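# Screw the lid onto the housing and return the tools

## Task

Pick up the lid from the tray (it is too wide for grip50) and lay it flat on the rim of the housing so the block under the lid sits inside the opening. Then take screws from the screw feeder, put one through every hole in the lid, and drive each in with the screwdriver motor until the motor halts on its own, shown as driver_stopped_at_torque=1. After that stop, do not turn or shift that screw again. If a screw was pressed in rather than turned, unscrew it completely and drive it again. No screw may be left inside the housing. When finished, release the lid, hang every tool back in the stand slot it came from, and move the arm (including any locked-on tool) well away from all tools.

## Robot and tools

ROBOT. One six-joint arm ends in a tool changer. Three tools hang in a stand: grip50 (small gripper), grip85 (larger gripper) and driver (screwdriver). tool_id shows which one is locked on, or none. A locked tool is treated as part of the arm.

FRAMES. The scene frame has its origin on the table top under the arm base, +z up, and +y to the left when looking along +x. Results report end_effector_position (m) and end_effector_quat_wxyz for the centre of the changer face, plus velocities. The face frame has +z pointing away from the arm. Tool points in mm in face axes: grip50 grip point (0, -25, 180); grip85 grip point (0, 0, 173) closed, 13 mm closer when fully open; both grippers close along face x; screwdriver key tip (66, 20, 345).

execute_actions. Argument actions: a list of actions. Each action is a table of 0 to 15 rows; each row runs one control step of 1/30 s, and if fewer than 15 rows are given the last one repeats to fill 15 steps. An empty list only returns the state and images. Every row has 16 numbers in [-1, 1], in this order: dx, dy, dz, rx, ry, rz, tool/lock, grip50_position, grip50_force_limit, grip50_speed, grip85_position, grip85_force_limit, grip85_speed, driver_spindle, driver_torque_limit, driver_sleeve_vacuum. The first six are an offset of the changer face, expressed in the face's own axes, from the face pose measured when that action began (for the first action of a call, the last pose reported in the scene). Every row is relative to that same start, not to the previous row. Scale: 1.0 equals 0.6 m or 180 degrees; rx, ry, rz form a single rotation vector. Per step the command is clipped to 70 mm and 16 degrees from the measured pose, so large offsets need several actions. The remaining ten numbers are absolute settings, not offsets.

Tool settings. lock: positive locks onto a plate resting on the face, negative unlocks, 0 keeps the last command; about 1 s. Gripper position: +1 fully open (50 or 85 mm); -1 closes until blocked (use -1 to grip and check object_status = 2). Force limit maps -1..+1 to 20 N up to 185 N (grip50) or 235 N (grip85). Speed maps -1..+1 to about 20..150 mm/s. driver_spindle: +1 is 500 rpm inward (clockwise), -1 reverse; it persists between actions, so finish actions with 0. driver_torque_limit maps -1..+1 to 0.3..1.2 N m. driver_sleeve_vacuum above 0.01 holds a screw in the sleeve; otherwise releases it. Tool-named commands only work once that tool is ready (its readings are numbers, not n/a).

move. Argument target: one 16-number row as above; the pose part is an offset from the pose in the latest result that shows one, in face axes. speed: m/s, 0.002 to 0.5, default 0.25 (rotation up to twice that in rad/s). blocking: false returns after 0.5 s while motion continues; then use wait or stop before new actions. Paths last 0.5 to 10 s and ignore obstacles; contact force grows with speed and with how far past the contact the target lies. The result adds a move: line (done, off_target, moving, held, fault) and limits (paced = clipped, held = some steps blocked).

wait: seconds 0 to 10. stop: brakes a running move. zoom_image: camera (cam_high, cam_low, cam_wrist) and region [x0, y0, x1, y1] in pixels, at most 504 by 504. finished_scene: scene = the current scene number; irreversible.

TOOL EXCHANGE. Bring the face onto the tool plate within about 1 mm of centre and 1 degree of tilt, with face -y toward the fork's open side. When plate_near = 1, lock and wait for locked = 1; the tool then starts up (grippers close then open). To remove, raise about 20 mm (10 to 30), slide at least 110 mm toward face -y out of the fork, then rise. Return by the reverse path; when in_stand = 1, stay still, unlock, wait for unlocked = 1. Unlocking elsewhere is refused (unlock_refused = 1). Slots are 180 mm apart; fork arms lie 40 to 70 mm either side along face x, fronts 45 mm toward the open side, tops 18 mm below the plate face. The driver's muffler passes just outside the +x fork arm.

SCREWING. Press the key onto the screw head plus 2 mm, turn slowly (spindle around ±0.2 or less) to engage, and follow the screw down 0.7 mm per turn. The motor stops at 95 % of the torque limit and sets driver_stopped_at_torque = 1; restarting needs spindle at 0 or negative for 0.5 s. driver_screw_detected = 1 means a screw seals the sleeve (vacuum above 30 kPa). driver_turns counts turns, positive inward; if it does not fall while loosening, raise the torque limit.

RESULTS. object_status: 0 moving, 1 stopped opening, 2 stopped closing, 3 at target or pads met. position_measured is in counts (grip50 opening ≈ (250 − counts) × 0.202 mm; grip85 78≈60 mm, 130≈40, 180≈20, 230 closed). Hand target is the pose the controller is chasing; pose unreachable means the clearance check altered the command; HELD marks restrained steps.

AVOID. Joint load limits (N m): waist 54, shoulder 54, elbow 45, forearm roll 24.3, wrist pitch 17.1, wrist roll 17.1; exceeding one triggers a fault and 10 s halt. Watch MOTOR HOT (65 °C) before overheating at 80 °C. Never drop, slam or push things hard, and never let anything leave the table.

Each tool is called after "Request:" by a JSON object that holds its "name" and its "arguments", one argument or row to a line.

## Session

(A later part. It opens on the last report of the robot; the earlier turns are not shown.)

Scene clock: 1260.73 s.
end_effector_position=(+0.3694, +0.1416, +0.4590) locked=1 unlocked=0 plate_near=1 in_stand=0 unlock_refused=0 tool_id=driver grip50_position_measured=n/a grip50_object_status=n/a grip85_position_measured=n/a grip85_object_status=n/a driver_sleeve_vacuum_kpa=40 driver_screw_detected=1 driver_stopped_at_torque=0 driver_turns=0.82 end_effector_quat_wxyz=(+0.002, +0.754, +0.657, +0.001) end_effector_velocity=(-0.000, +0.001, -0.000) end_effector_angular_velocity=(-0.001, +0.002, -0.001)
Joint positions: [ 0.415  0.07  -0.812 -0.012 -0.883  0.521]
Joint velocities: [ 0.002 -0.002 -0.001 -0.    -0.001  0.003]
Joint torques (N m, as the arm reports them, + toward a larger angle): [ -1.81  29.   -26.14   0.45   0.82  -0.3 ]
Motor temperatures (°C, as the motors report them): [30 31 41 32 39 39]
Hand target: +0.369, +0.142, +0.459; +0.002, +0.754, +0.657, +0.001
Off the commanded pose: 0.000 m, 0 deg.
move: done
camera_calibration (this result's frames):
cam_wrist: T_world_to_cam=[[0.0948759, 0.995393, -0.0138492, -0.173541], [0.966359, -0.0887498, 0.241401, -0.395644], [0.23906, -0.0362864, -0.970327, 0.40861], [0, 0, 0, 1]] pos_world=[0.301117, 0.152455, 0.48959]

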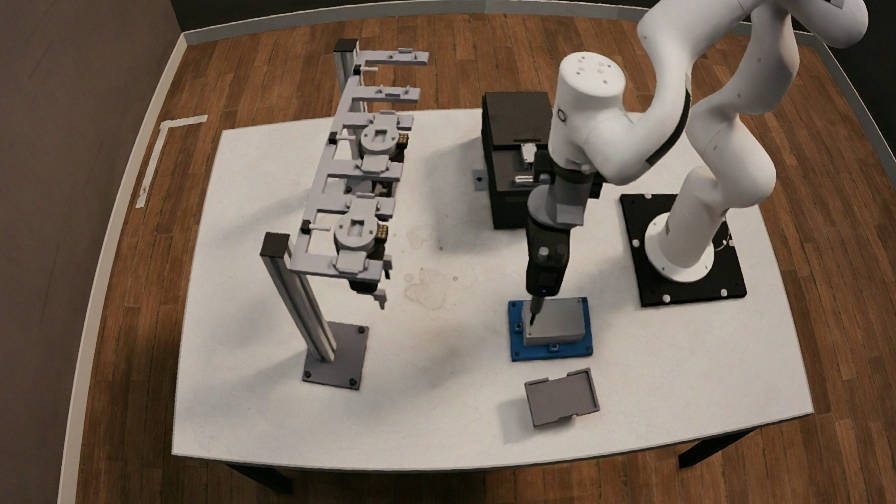

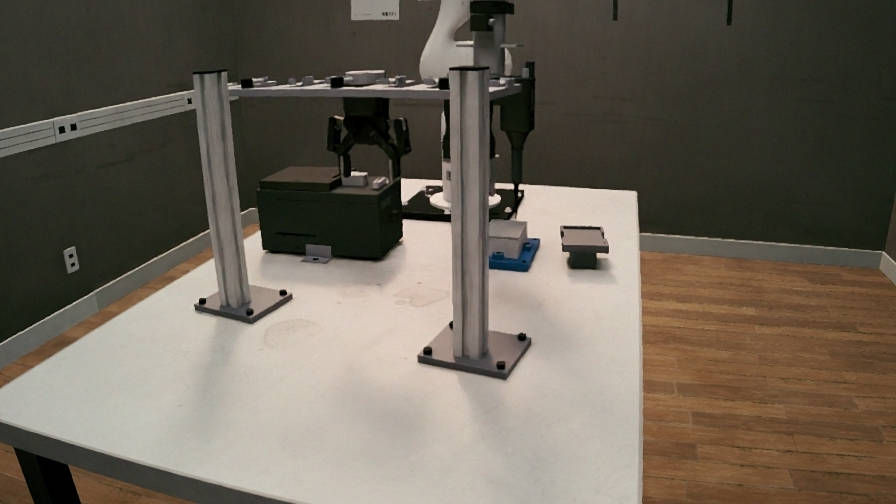

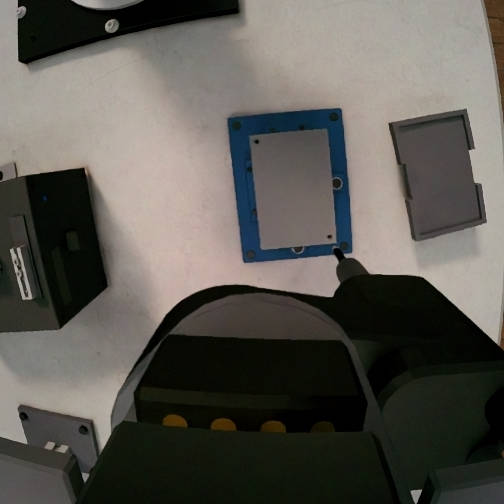

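Request:
{"name": "move", "arguments": {
  "target": [0.002,-0.004,0.03,0,0,0,1,0,0,0,1,0,0,0,0,0.5],
  "speed": 0.05
}}

Request:
{"name": "zoom_image", "arguments": {
  "camera": "cam_wrist",
  "region": [300,200,380,280]
}}

Request:
{"name": "zoom_image", "arguments": {
  "camera": "cam_low",
  "region": [480,180,560,260]
}}

Request:
{"name": "zoom_image", "arguments": {
  "camera": "cam_high",
  "region": [500,280,600,370]
}}

Scene clock: 1274.27 s.
end_effector_position=(+0.3673, +0.1430, +0.4412) locked=1 unlocked=0 plate_near=1 in_stand=0 unlock_refused=0 tool_id=driver grip50_position_measured=n/a grip50_object_status=n/a grip85_position_measured=n/a grip85_object_status=n/a driver_sleeve_vacuum_kpa=40 driver_screw_detected=1 driver_stopped_at_torque=0 driver_turns=0.82 end_effector_quat_wxyz=(+0.002, +0.754, +0.657, +0.001) end_effector_velocity=(+0.000, +0.001, -0.000) end_effector_angular_velocity=(+0.001, -0.001, +0.001)
Joint positions: [ 0.42   0.056 -0.783 -0.012 -0.839  0.527]
Joint velocities: [ 0.001 -0.001  0.     0.     0.002  0.   ]
Joint torques (N m, as the arm reports them, + toward a larger angle): [ -1.06  28.87 -25.19   0.13   0.63  -0.27]
Motor temperatures (°C, as the motors report them): [30 31 41 32 39 39]
Hand target: +0.367, +0.143, +0.441; +0.002, +0.754, +0.657, +0.001
Off the commanded pose: 0.000 m, 0 deg.
move: done
camera_calibration (this result's frames):
cam_wrist: T_world_to_cam=[[0.094939, 0.995388, -0.0137918, -0.175088], [0.966307, -0.088818, 0.241584, -0.389226], [0.239245, -0.0362628, -0.970282, 0.391721], [0, 0, 0, 1]] pos_world=[0.299018, 0.153915, 0.471695]

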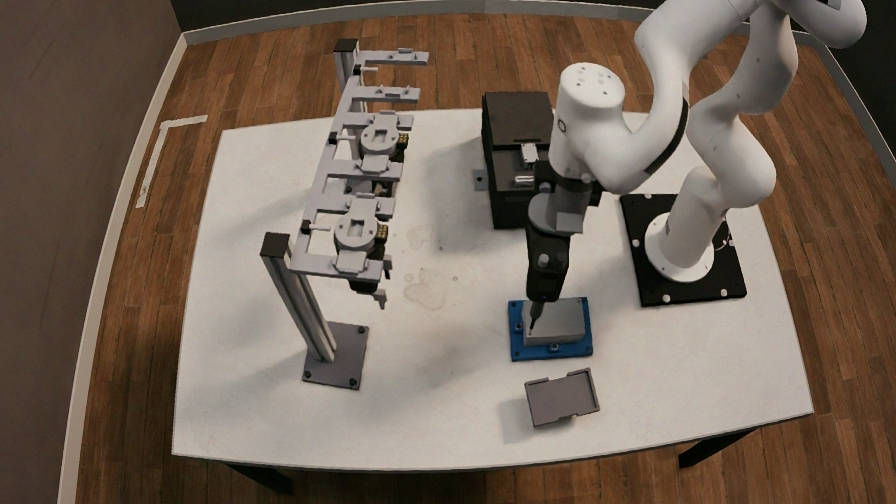

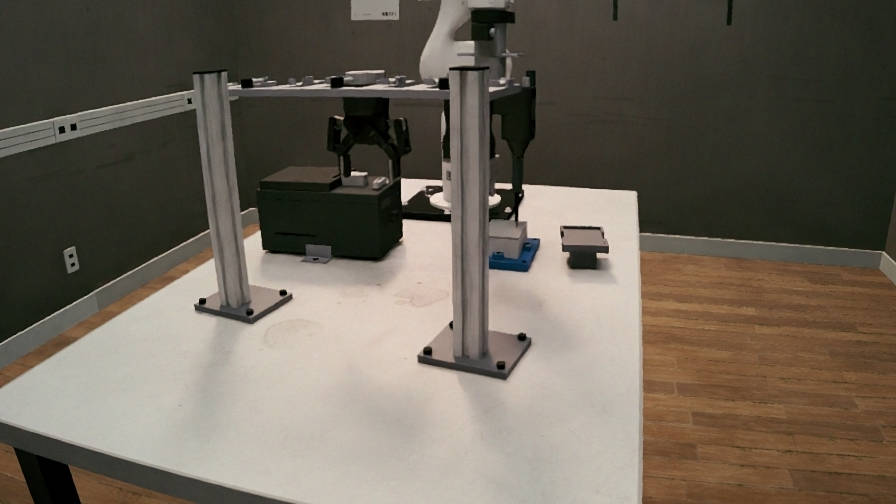

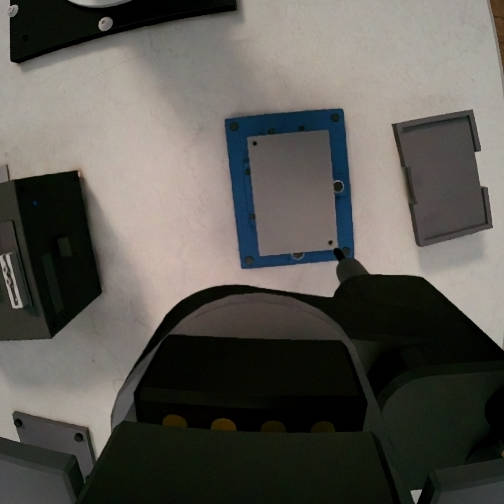

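Region (300, 200, 380, 280) of cam_wrist's 504x504 image, scaled by 6.300, with more detail than that image has.

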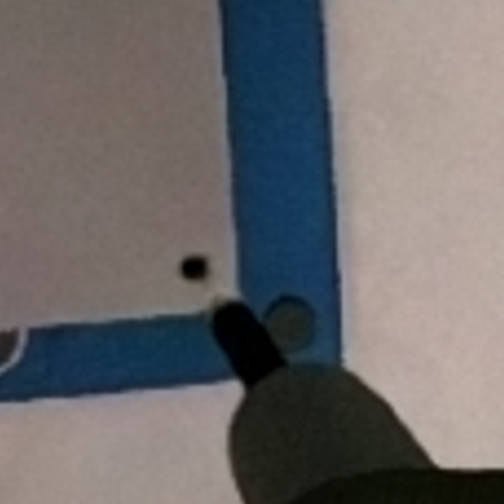

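Region (480, 180, 560, 260) of cam_low's 896x504 image, scaled by 6.300, with more detail than that image has.

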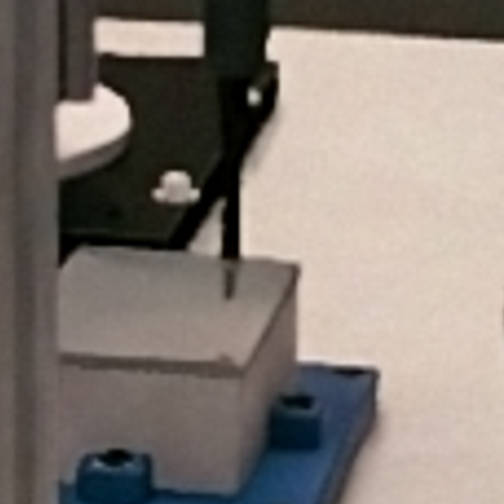

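Region (500, 280, 600, 370) of cam_high's 896x504 image, scaled by 5.040, with more detail than that image has; it fills the top 454 rows of this view, and the rest is white.

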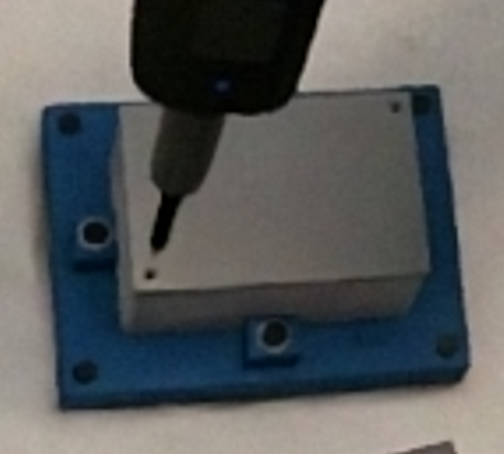

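Request:
{"name": "move", "arguments": {
  "target": [0,-0.0006,0.022,0,0,0,1,0,0,0,1,0,0,0,0,0.5],
  "speed": 0.03
}}

Request:
{"name": "zoom_image", "arguments": {
  "camera": "cam_wrist",
  "region": [315,225,355,265]
}}

Request:
{"name": "zoom_image", "arguments": {
  "camera": "cam_low",
  "region": [495,200,545,250]
}}

Request:
{"name": "zoom_image", "arguments": {
  "camera": "cam_high",
  "region": [510,310,550,350]
}}

Scene clock: 1286.07 s.
end_effector_position=(+0.3671, +0.1431, +0.4280) locked=1 unlocked=0 plate_near=1 in_stand=0 unlock_refused=0 tool_id=driver grip50_position_measured=n/a grip50_object_status=n/a grip85_position_measured=n/a grip85_object_status=n/a driver_sleeve_vacuum_kpa=40 driver_screw_detected=1 driver_stopped_at_torque=0 driver_turns=0.82 end_effector_quat_wxyz=(+0.002, +0.754, +0.657, +0.001) end_effector_velocity=(+0.000, -0.000, +0.001) end_effector_angular_velocity=(+0.001, -0.002, -0.001)
Joint positions: [ 0.421  0.042 -0.765 -0.012 -0.807  0.527]
Joint velocities: [-0.     0.    -0.001 -0.     0.001  0.   ]
Joint torques (N m, as the arm reports them, + toward a larger angle): [ -1.6   29.96 -24.98   0.57   0.74  -0.29]
Motor temperatures (°C, as the motors report them): [30 31 41 32 39 39]
Hand target: +0.367, +0.143, +0.428; +0.002, +0.754, +0.657, +0.001
Off the commanded pose: 0.000 m, 0 deg.
move: done
camera_calibration (this result's frames):
cam_wrist: T_world_to_cam=[[0.0949846, 0.995384, -0.013765, -0.175276], [0.966272, -0.088864, 0.241706, -0.385824], [0.239367, -0.0362591, -0.970252, 0.379009], [0, 0, 0, 1]] pos_world=[0.298737, 0.153924, 0.458578]

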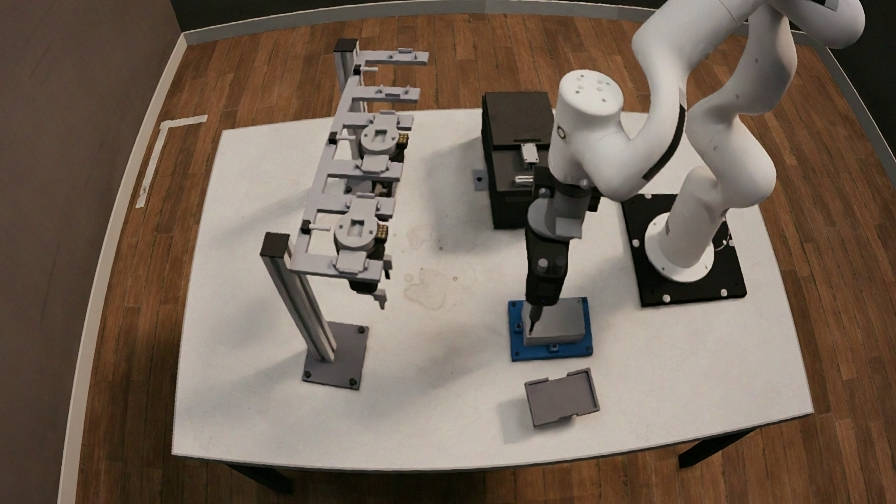

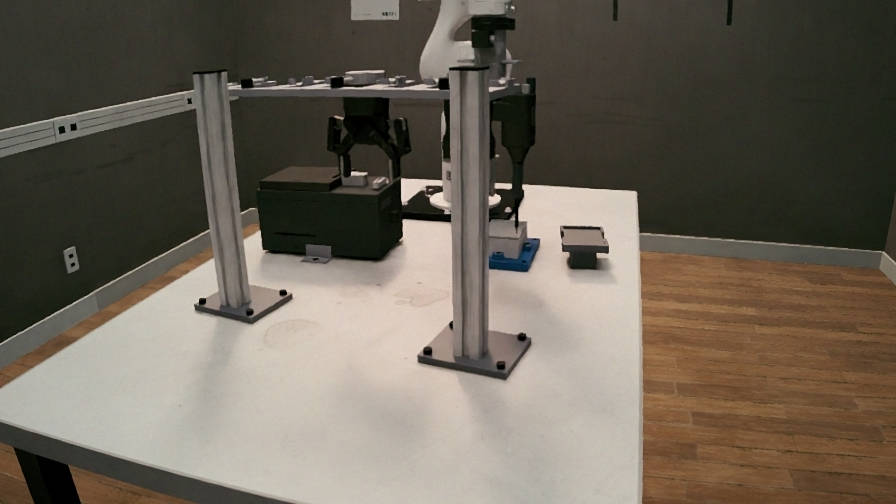

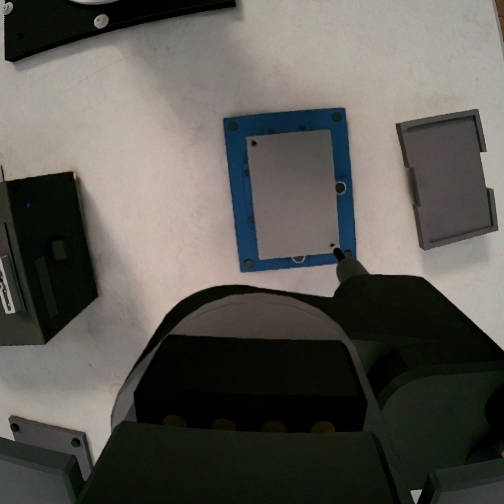

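Region (315, 225, 355, 265) of cam_wrist's 504x504 image, scaled by 12.600, with more detail than that image has.

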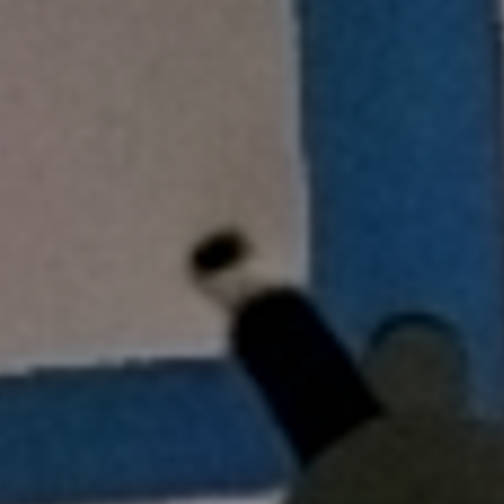

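Region (495, 200, 545, 250) of cam_low's 896x504 image, scaled by 10.080, with more detail than that image has.

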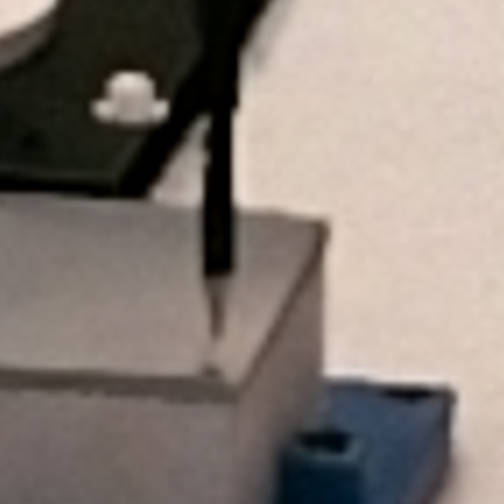

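Region (510, 310, 550, 350) of cam_high's 896x504 image, scaled by 12.600, with more detail than that image has.

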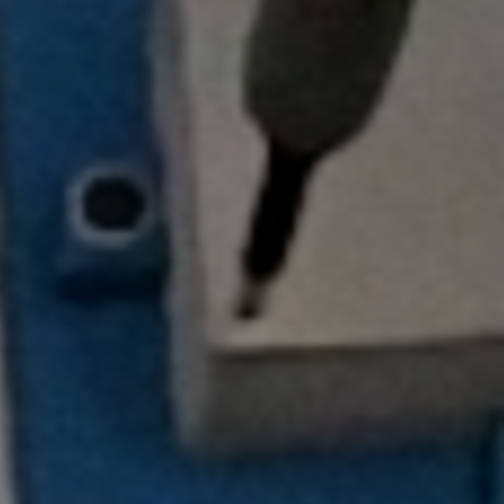

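Request:
{"name": "move", "arguments": {
  "target": [0,0,0.007,0,0,0,1,0,0,0,1,0,0,0,0,0.5],
  "speed": 0.02
}}

Request:
{"name": "zoom_image", "arguments": {
  "camera": "cam_wrist",
  "region": [315,225,355,265]
}}

Request:
{"name": "zoom_image", "arguments": {
  "camera": "cam_low",
  "region": [500,215,530,245]
}}

Request:
{"name": "zoom_image", "arguments": {
  "camera": "cam_high",
  "region": [515,320,545,350]
}}

Scene clock: 1306.77 s.
end_effector_position=(+0.3671, +0.1430, +0.4239) locked=1 unlocked=0 plate_near=1 in_stand=0 unlock_refused=0 tool_id=driver grip50_position_measured=n/a grip50_object_status=n/a grip85_position_measured=n/a grip85_object_status=n/a driver_sleeve_vacuum_kpa=40 driver_screw_detected=1 driver_stopped_at_torque=0 driver_turns=0.82 end_effector_quat_wxyz=(+0.002, +0.754, +0.657, +0.001) end_effector_velocity=(+0.000, -0.000, -0.000) end_effector_angular_velocity=(+0.001, -0.002, -0.002)
Joint positions: [ 0.42   0.037 -0.76  -0.013 -0.796  0.527]
Joint velocities: [-0.001  0.     0.001  0.001  0.003  0.001]
Joint torques (N m, as the arm reports them, + toward a larger angle): [ -1.78  30.43 -25.65   0.42   0.79  -0.25]
Motor temperatures (°C, as the motors report them): [30 31 41 32 39 39]
Hand target: +0.367, +0.143, +0.424; +0.002, +0.754, +0.657, +0.001
Off the commanded pose: 0.000 m, 0 deg.
move: done
camera_calibration (this result's frames):
cam_wrist: T_world_to_cam=[[0.0949958, 0.995382, -0.0137965, -0.175305], [0.96628, -0.0888686, 0.241673, -0.384817], [0.239331, -0.0362892, -0.97026, 0.374982], [0, 0, 0, 1]] pos_world=[0.298749, 0.153906, 0.454411]

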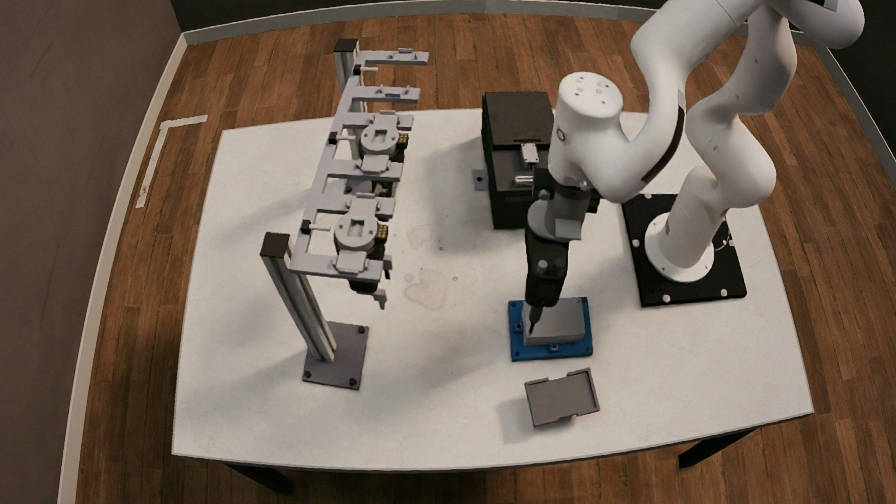

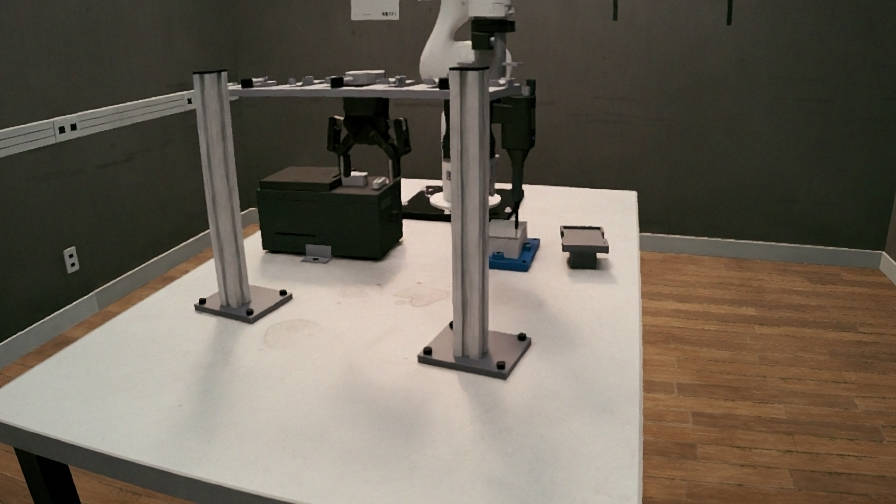

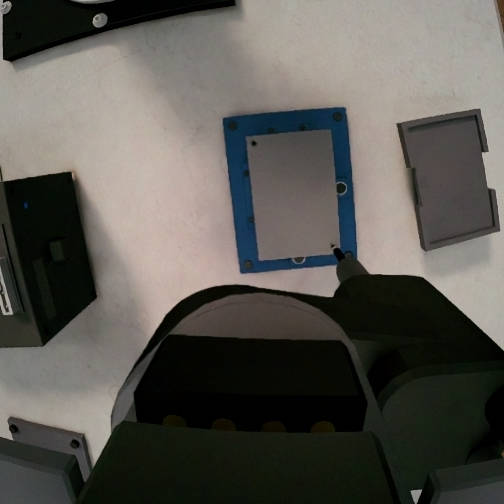

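Region (315, 225, 355, 265) of cam_wrist's 504x504 image, scaled by 12.600, with more detail than that image has.

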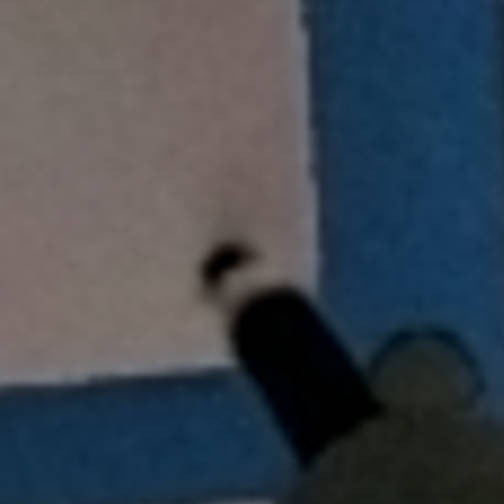

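Region (500, 215, 530, 245) of cam_low's 896x504 image, scaled by 16.800, with more detail than that image has.

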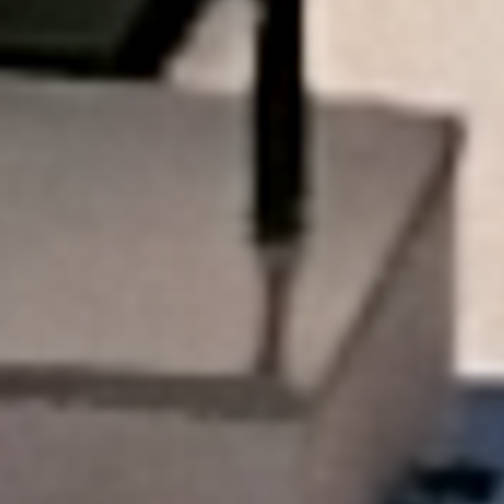

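Region (515, 320, 545, 350) of cam_high's 896x504 image, scaled by 16.800, with more detail than that image has.

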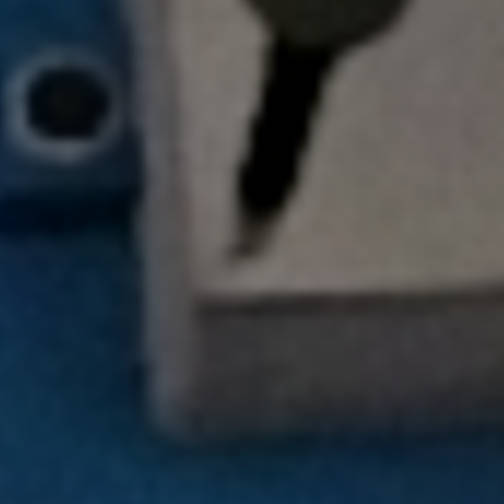

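Request:
{"name": "execute_actions", "arguments": {
  "actions": [
    [[0,0,0.001,0,0,0,1,0,0,0,1,0,0,0,0,0.5],[0,0,0.002,0,0,0,1,0,0,0,1,0,0,0,0,0.5],[0,0,0.003,0,0,0,1,0,0,0,1,0,0,0,0,0.5]],
    [[0,0,0.001,0,0,0,1,0,0,0,1,0,0,0,0,0.5],[0,0,0.002,0,0,0,1,0,0,0,1,0,0,0,0,0.5],[0,0,0.003,0,0,0,1,0,0,0,1,0,0,0,0,0.5]]
  ]
}}

Request:
{"name": "zoom_image", "arguments": {
  "camera": "cam_wrist",
  "region": [315,225,355,265]
}}

Request:
{"name": "zoom_image", "arguments": {
  "camera": "cam_low",
  "region": [500,215,530,245]
}}

Scene clock: 1319.27 s.
end_effector_position=(+0.3671, +0.1430, +0.4204) locked=1 unlocked=0 plate_near=1 in_stand=0 unlock_refused=0 tool_id=driver grip50_position_measured=n/a grip50_object_status=n/a grip85_position_measured=n/a grip85_object_status=n/a driver_sleeve_vacuum_kpa=40 driver_screw_detected=1 driver_stopped_at_torque=0 driver_turns=0.82 end_effector_quat_wxyz=(+0.002, +0.754, +0.657, +0.001) end_effector_velocity=(+0.000, +0.000, -0.000) end_effector_angular_velocity=(+0.001, -0.000, -0.001)
Joint positions: [ 0.42   0.033 -0.755 -0.013 -0.787  0.528]
Joint velocities: [-0.    -0.001  0.     0.001  0.001  0.   ]
Joint torques (N m, as the arm reports them, + toward a larger angle): [ -1.4   28.65 -23.77   0.63   0.83  -0.29]
Motor temperatures (°C, as the motors report them): [30 31 41 32 39 39]
Hand target: +0.367, +0.143, +0.420; +0.002, +0.754, +0.657, +0.001
Off the commanded pose: 0.000 m, 0 deg.
Step readings (end_effector_position; steps 1 to 15: 1st action; 16 to 30: 2nd action):
0: (+0.3671, +0.1430, +0.4238)
1: (+0.3671, +0.1430, +0.4238)
2: (+0.3671, +0.1430, +0.4238)
4: (+0.3671, +0.1431, +0.4232)
8: (+0.3670, +0.1430, +0.4221)
15: (+0.3671, +0.1430, +0.4221)
16: (+0.3671, +0.1430, +0.4221)
17: (+0.3671, +0.1430, +0.4220)
19: (+0.3672, +0.1430, +0.4214)
23: (+0.3672, +0.1431, +0.4206)
30: end_effector_position above
camera_calibration (this result's frames):
cam_wrist: T_world_to_cam=[[0.0950149, 0.995382, -0.0136743, -0.175424], [0.966217, -0.0889077, 0.241909, -0.384107], [0.239576, -0.0361973, -0.970203, 0.371455], [0, 0, 0, 1]] pos_world=[0.298807, 0.15391, 0.450906]

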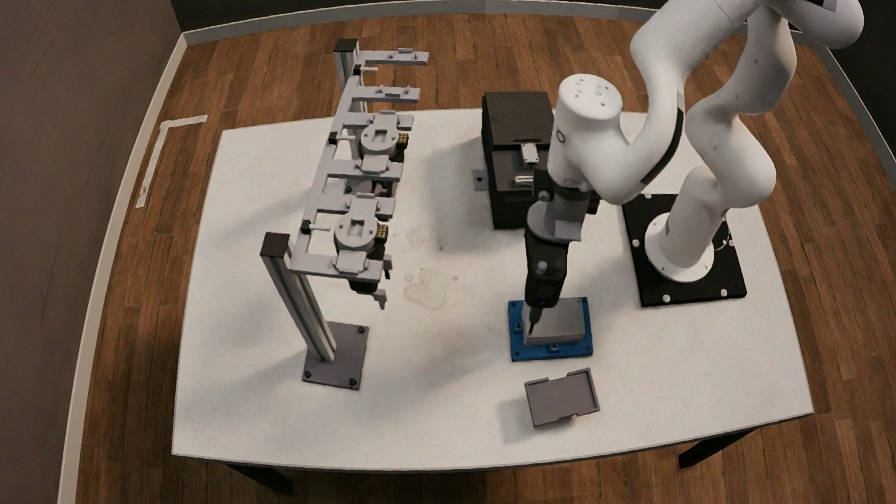

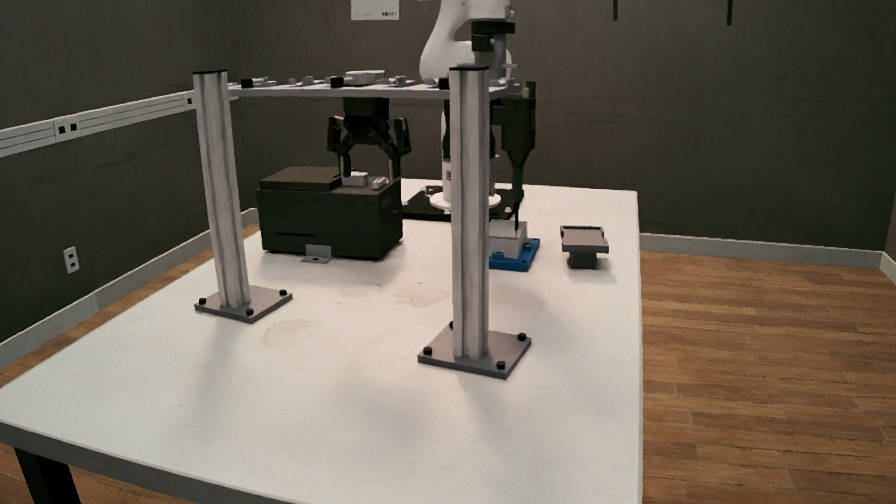

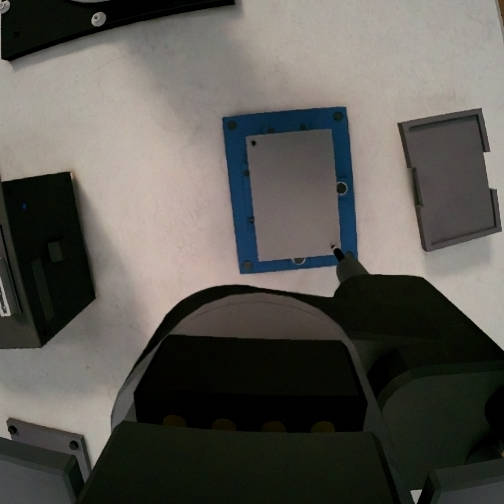

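Region (315, 225, 355, 265) of cam_wrist's 504x504 image, scaled by 12.600, with more detail than that image has.

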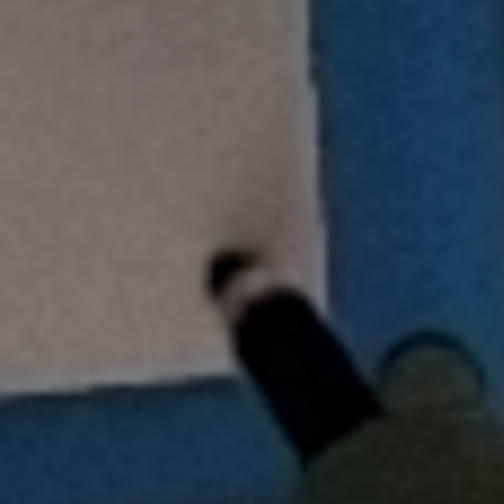

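Region (500, 215, 530, 245) of cam_low's 896x504 image, scaled by 16.800, with more detail than that image has.

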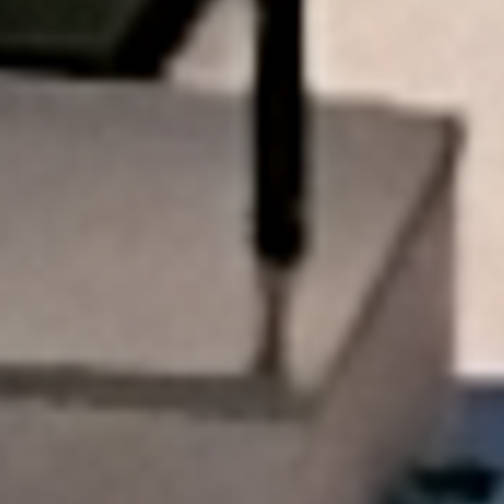

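Request:
{"name": "execute_actions", "arguments": {
  "actions": [
    [[0,0,-0.003,0,0,0,1,0,0,0,1,0,0,0,0,0.5]],
    [[-0.0005,-0.001,0,0,0,0,1,0,0,0,1,0,0,0,0,0.5]]
  ]
}}

Request:
{"name": "zoom_image", "arguments": {
  "camera": "cam_wrist",
  "region": [320,230,350,260]
}}

Request:
{"name": "zoom_image", "arguments": {
  "camera": "cam_high",
  "region": [520,325,540,345]
}}

Scene clock: 1354.70 s.
end_effector_position=(+0.3665, +0.1428, +0.4221) locked=1 unlocked=0 plate_near=1 in_stand=0 unlock_refused=0 tool_id=driver grip50_position_measured=n/a grip50_object_status=n/a grip85_position_measured=n/a grip85_object_status=n/a driver_sleeve_vacuum_kpa=40 driver_screw_detected=1 driver_stopped_at_torque=0 driver_turns=0.82 end_effector_quat_wxyz=(+0.002, +0.754, +0.657, +0.001) end_effector_velocity=(-0.000, +0.000, +0.000) end_effector_angular_velocity=(+0.001, -0.000, -0.001)
Joint positions: [ 0.421  0.036 -0.756 -0.013 -0.792  0.528]
Joint velocities: [ 0.     0.001 -0.     0.001 -0.     0.   ]
Joint torques (N m, as the arm reports them, + toward a larger angle): [ -2.1   30.51 -25.44   0.25   0.85  -0.22]
Motor temperatures (°C, as the motors report them): [30 31 40 32 39 39]
Hand target: +0.366, +0.143, +0.422; +0.002, +0.754, +0.657, +0.001
Off the commanded pose: 0.000 m, 0 deg.
Step readings (end_effector_position; steps 1 to 15: 1st action; 16 to 30: 2nd action):
0: (+0.3671, +0.1430, +0.4203)
1: (+0.3671, +0.1430, +0.4203)
2: (+0.3671, +0.1430, +0.4205)
4: (+0.3671, +0.1430, +0.4215)
8: (+0.3669, +0.1430, +0.4219)
15: (+0.3671, +0.1430, +0.4221)
16: (+0.3671, +0.1430, +0.4221)
17: (+0.3670, +0.1430, +0.4221)
19: (+0.3667, +0.1429, +0.4221)
23: (+0.3665, +0.1428, +0.4221)
30: end_effector_position above
camera_calibration (this result's frames):
cam_wrist: T_world_to_cam=[[0.0949983, 0.995382, -0.0137812, -0.175064], [0.966271, -0.0888735, 0.241708, -0.383825], [0.239367, -0.0362782, -0.970251, 0.373392], [0, 0, 0, 1]] pos_world=[0.298132, 0.15369, 0.452645]

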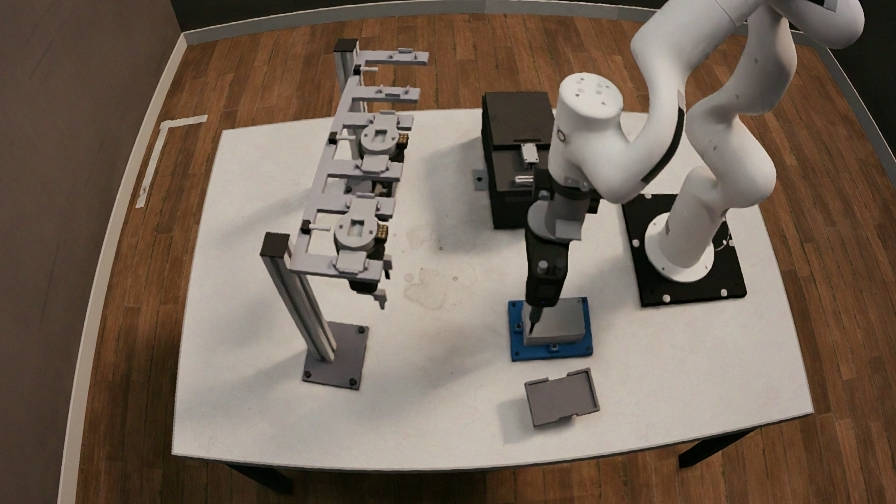

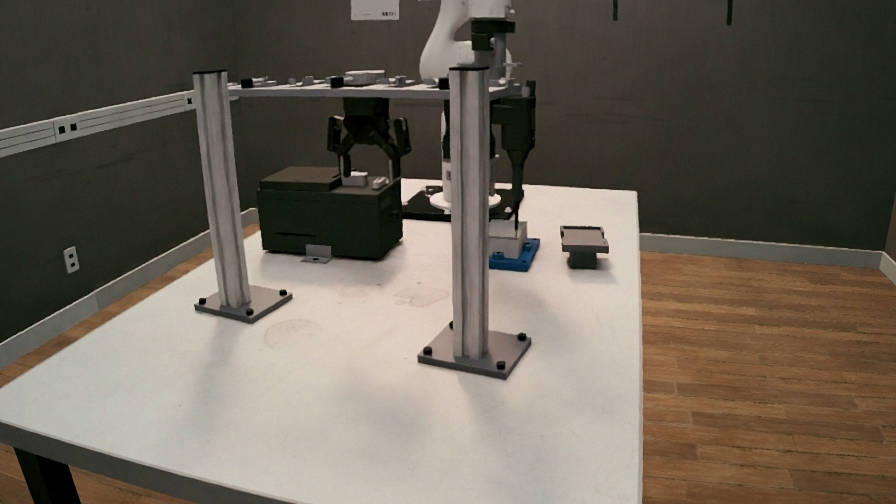

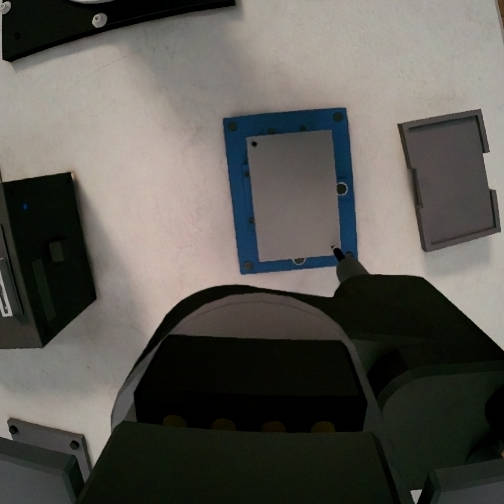

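Region (320, 230, 350, 260) of cam_wrist's 504x504 image, scaled by 16.800, with more detail than that image has.

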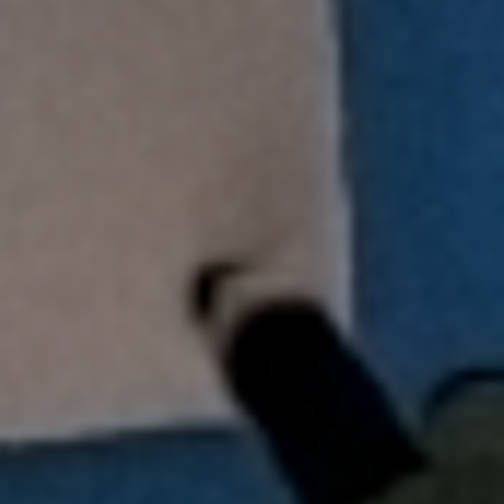

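Region (520, 325, 540, 345) of cam_high's 896x504 image, scaled by 25.200, with more detail than that image has.

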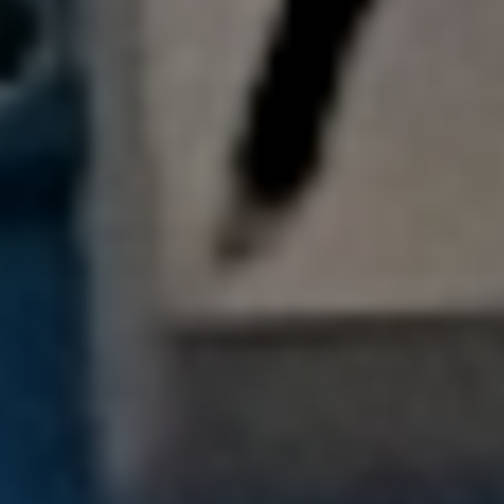

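Request:
{"name": "execute_actions", "arguments": {
  "actions": [
    [[-0.0013,0,0,0,0,0,1,0,0,0,1,0,0,0,0,0.5]]
  ]
}}

Request:
{"name": "zoom_image", "arguments": {
  "camera": "cam_wrist",
  "region": [320,230,350,260]
}}

Request:
{"name": "zoom_image", "arguments": {
  "camera": "cam_low",
  "region": [500,215,530,245]
}}

Scene clock: 1376.97 s.
end_effector_position=(+0.3664, +0.1421, +0.4221) locked=1 unlocked=0 plate_near=1 in_stand=0 unlock_refused=0 tool_id=driver grip50_position_measured=n/a grip50_object_status=n/a grip85_position_measured=n/a grip85_object_status=n/a driver_sleeve_vacuum_kpa=40 driver_screw_detected=1 driver_stopped_at_torque=0 driver_turns=0.82 end_effector_quat_wxyz=(+0.002, +0.754, +0.657, +0.001) end_effector_velocity=(-0.000, -0.000, -0.000) end_effector_angular_velocity=(-0.000, -0.000, -0.000)
Joint positions: [ 0.419  0.037 -0.755 -0.013 -0.792  0.526]
Joint velocities: [-0.    -0.     0.    -0.001  0.     0.001]
Joint torques (N m, as the arm reports them, + toward a larger angle): [ -1.14  29.83 -25.02   0.79   0.72  -0.3 ]
Motor temperatures (°C, as the motors report them): [30 31 40 32 39 39]
Hand target: +0.366, +0.142, +0.422; +0.002, +0.754, +0.657, +0.001
Off the commanded pose: 0.000 m, 0 deg.
Step readings (end_effector_position):
0: (+0.3665, +0.1428, +0.4221)
1: (+0.3665, +0.1428, +0.4221)
2: (+0.3665, +0.1427, +0.4221)
4: (+0.3664, +0.1423, +0.4221)
8: (+0.3664, +0.1421, +0.4221)
15: end_effector_position above
camera_calibration (this result's frames):
cam_wrist: T_world_to_cam=[[0.0949956, 0.995382, -0.0137787, -0.174289], [0.966269, -0.0888712, 0.241715, -0.383794], [0.239375, -0.0362759, -0.970249, 0.373388], [0, 0, 0, 1]] pos_world=[0.298026, 0.152921, 0.452647]

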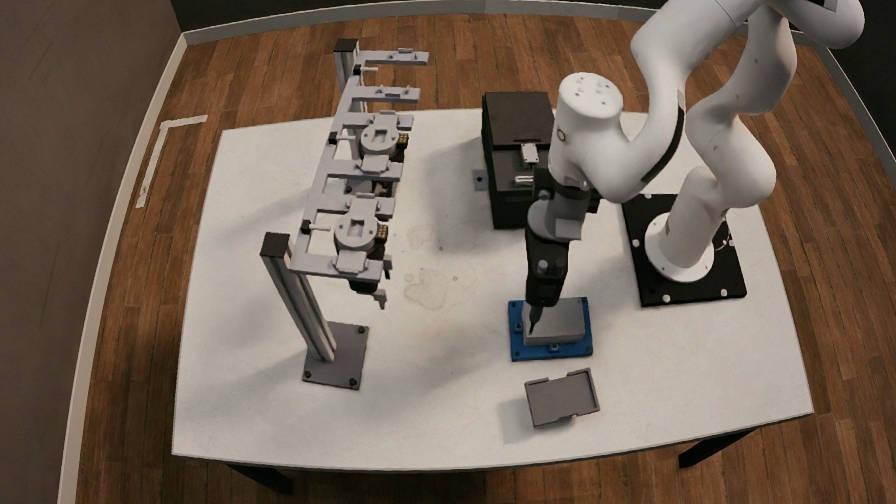

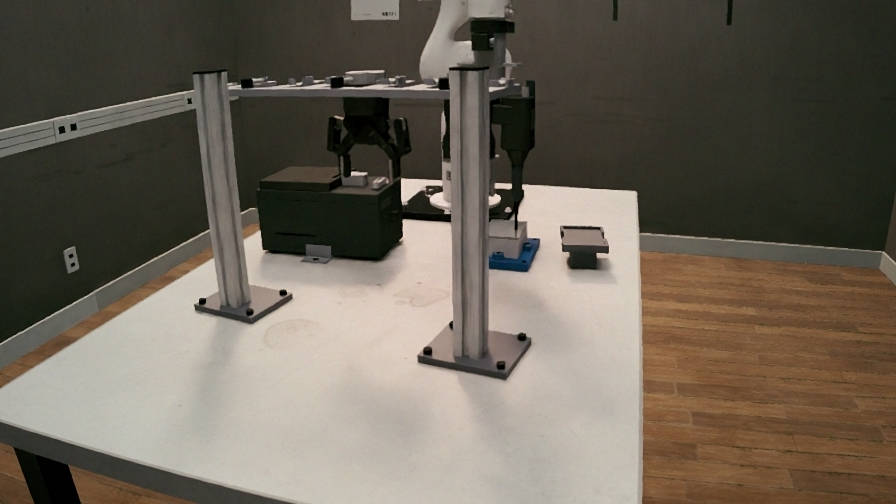

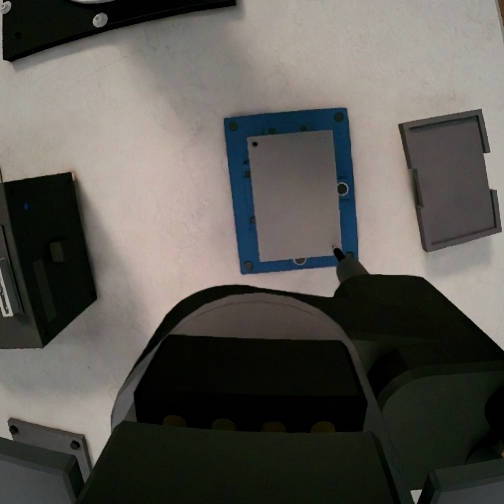

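Region (320, 230, 350, 260) of cam_wrist's 504x504 image, scaled by 16.800, with more detail than that image has.

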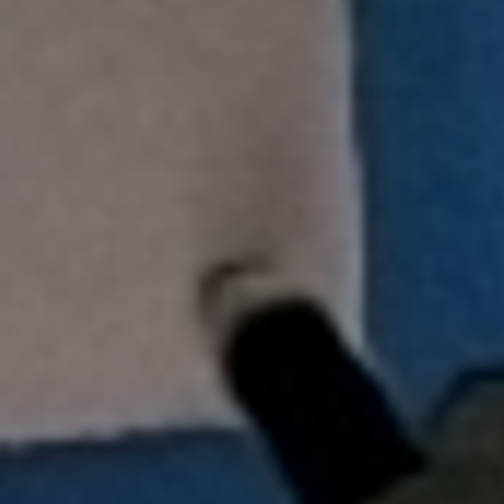

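Region (500, 215, 530, 245) of cam_low's 896x504 image, scaled by 16.800, with more detail than that image has.

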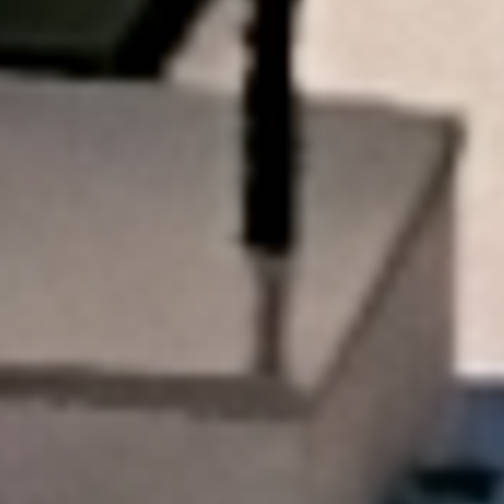

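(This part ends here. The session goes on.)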